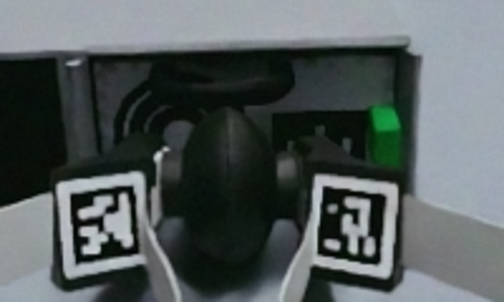

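Call:
execute_actions([
  {"r1":{"base":{"strafe_m":-0.005},"joints":{"arm_m":0.262,"gripper_m":0.058}}},
], cameras=[])

Call:
execute_actions([
  {"r1":{"joints":{"arm_m":0.278,"lift_m":0.715,"wrist_roll_rad":0.1},"pace":"slow"}},
], cameras=["r1_wrist_camera"])

Call:
zoom_image(camera="r1_wrist_camera", region=[200, 200, 400, 320])

Scene clock: 41.83 s.
r1.base_odometry: x=-0.308 y=+0.809 heading=+2.482 (m, m, rad; r1's odometry frame)
r1.turned_by_wheels: +0.000 (rad since the last result)
r1.turned_by_imu: +0.000 (rad since the last result)
r1.base_tilt: forward=-0.1 right=-0.3 (deg)
r1.lidar_m: 0.40 0.45 1.65 1.66 1.89 1.63 1.56 1.64 2.25 2.43 0.62 0.42
r1.base_status: done
r1.joint_positions: lift_m=+0.700 arm_m=+0.264 wrist_yaw_rad=+0.000 wrist_pitch_rad=+0.303 wrist_roll_rad=+0.050 gripper_m=+0.058
r1.joint_status: all done
r1.motor_effort: lift_m=+20(20) arm_m=-9(9) wrist_yaw_rad=-1(2) wrist_pitch_rad=-9(20) wrist_roll_rad=-1(1) gripper_m=-2(19) wheel_0=+1(5) wheel_1=-1(5) wheel_2=+0(2) (%)
r1.hand_pose: x=+0.7098 y=-0.0874 z=+0.7923 quat_wxyz=(+0.988, +0.025, +0.151, -0.004) (m; r1's base frame)
r1.wrist_depth_mm: - - - - - - - / - - - - - - - / - - 442 492 627 627 627 / - 334 294 271 392 387 387 / 287 279 264 265 283 283 279 / 224 224 198 215 206 221 220 / 185 183 191 - 189 180 186
r2.base_odometry: x=+0.366 y=-1.393 heading=-2.438 (m, m, rad; r2's odometry frame)
r2.turned_by_wheels: +0.000 (rad since the last result)
r2.turned_by_imu: +0.000 (rad since the last result)
r2.base_tilt: forward=+0.1 right=-0.2 (deg)
r2.lidar_m: 0.38 0.42 0.56 2.55 2.73 1.14 1.09 3.04 2.20 2.14 0.84 0.41
r2.base_status: not commanded
r2.joint_positions: lift_m=+1.130 arm_m=+0.002 wrist_yaw_rad=+0.000 wrist_pitch_rad=+1.570 wrist_roll_rad=+0.000 gripper_m=+0.110
r2.joint_status: not commanded
r2.motor_effort: lift_m=+22(22) arm_m=+0(1) wrist_yaw_rad=+0(0) wrist_pitch_rad=+0(1) wrist_roll_rad=-2(4) gripper_m=-1(2) wheel_0=+3(3) wheel_1=+1(2) wheel_2=-2(2) (%)
r2.hand_pose: x=+0.1727 y=-0.0874 z=+1.0195 quat_wxyz=(+0.707, +0.000, +0.707, +0.000) (m; r2's base frame)
r2.wrist_depth_mm: 353 351 349 349 349 351 842 / 1182 1182 1160 1160 1182 1182 1182 / 1255 1255 1255 1255 1255 1281 1255 / 1255 1229 1255 1281 1255 1281 1281 / 1229 1205 1025 1042 1255 1255 1308 / 1229 1229 213 1042 205 1281 1255 / 1229 1229 1229 124 1255 1229 1255
pictures: none
No camera images: the call's "cameras" was empty. Leave "cameras" out to get every camera's image.

Scene clock: 42.93 s.
r1.base_odometry: x=-0.308 y=+0.809 heading=+2.482 (m, m, rad; r1's odometry frame)
r1.turned_by_wheels: +0.000 (rad since the last result)
r1.turned_by_imu: +0.000 (rad since the last result)
r1.base_tilt: forward=-0.1 right=-0.3 (deg)
r1.lidar_m: 0.40 0.45 1.70 1.67 1.89 1.60 1.56 1.64 2.28 2.45 0.62 0.43
r1.base_status: not commanded
r1.joint_positions: lift_m=+0.715 arm_m=+0.276 wrist_yaw_rad=+0.000 wrist_pitch_rad=+0.302 wrist_roll_rad=+0.100 gripper_m=+0.058
r1.joint_status: all done
r1.motor_effort: lift_m=+23(22) arm_m=+9(9) wrist_yaw_rad=-1(2) wrist_pitch_rad=-9(8) wrist_roll_rad=-1(1) gripper_m=-2(3) wheel_0=+0(1) wheel_1=-2(1) wheel_2=+0(0) (%)
r1.hand_pose: x=+0.7227 y=-0.0874 z=+0.8070 quat_wxyz=(+0.987, +0.049, +0.150, -0.008) (m; r1's base frame)
r1.wrist_depth_mm: - - - - - - - / - - - - - - - / - - - 609 654 627 603 / - 508 319 314 421 402 394 / 1863 293 252 255 304 297 290 / 259 256 198 237 221 236 230 / 213 207 213 - 204 191 196
r2.base_odometry: x=+0.366 y=-1.393 heading=-2.438 (m, m, rad; r2's odometry frame)
r2.turned_by_wheels: +0.000 (rad since the last result)
r2.turned_by_imu: +0.000 (rad since the last result)
r2.base_tilt: forward=+0.1 right=-0.2 (deg)
r2.lidar_m: 0.38 0.39 0.56 2.54 2.74 1.15 1.07 3.02 2.20 2.14 0.88 0.42
r2.base_status: not commanded
r2.joint_positions: lift_m=+1.130 arm_m=+0.002 wrist_yaw_rad=+0.000 wrist_pitch_rad=+1.570 wrist_roll_rad=+0.000 gripper_m=+0.110
r2.joint_status: not commanded
r2.motor_effort: lift_m=+22(22) arm_m=-1(0) wrist_yaw_rad=+0(0) wrist_pitch_rad=+0(2) wrist_roll_rad=-4(4) gripper_m=-1(1) wheel_0=+3(3) wheel_1=+2(2) wheel_2=-2(2) (%)
r2.hand_pose: x=+0.1727 y=-0.0874 z=+1.0195 quat_wxyz=(+0.707, +0.000, +0.707, +0.000) (m; r2's base frame)
r2.wrist_depth_mm: 355 351 349 349 351 351 842 / 1182 1182 1182 1182 1182 1182 1205 / 1255 1255 1255 1255 1255 1281 1255 / 1229 1255 1229 1281 1255 1255 1255 / 1229 1229 1025 1042 1255 1281 1281 / 1229 1229 213 1025 205 1255 1255 / 1255 1229 1255 124 1255 1255 1255
pictures: r1_wrist_camera
camera_calibration (this result's frames):
r1_wrist_camera: T_world_to_cam=[[-0.060868, -0.994722, -0.0825995, 0.015703], [-0.335116, 0.0983152, -0.937033, 1.05291], [0.940209, -0.029355, -0.339331, -0.179839], [0, 0, 0, 1]] pos_world=[0.522887, -0.0931758, 0.926882]
Images, in order (width x height): r1_wrist_camera 616x392.

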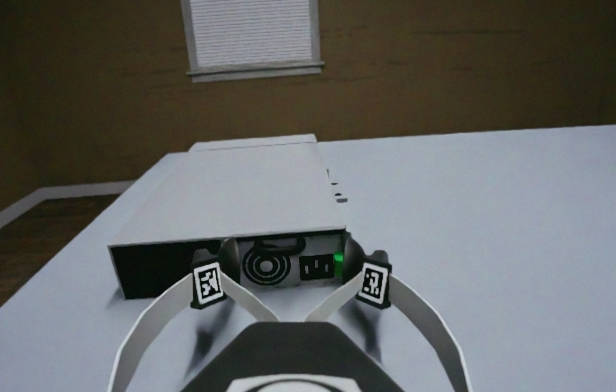

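Region (200, 200, 400, 320) of r1_wrist_camera's 616x392 image, scaled by 2.520; it fills the top 302 rows of this view, and the rest is white.

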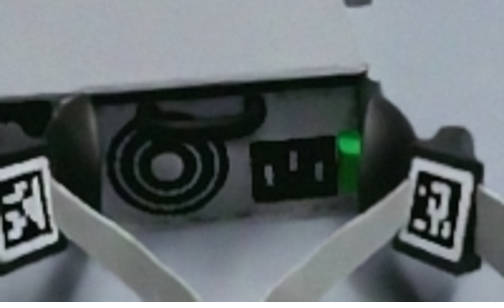

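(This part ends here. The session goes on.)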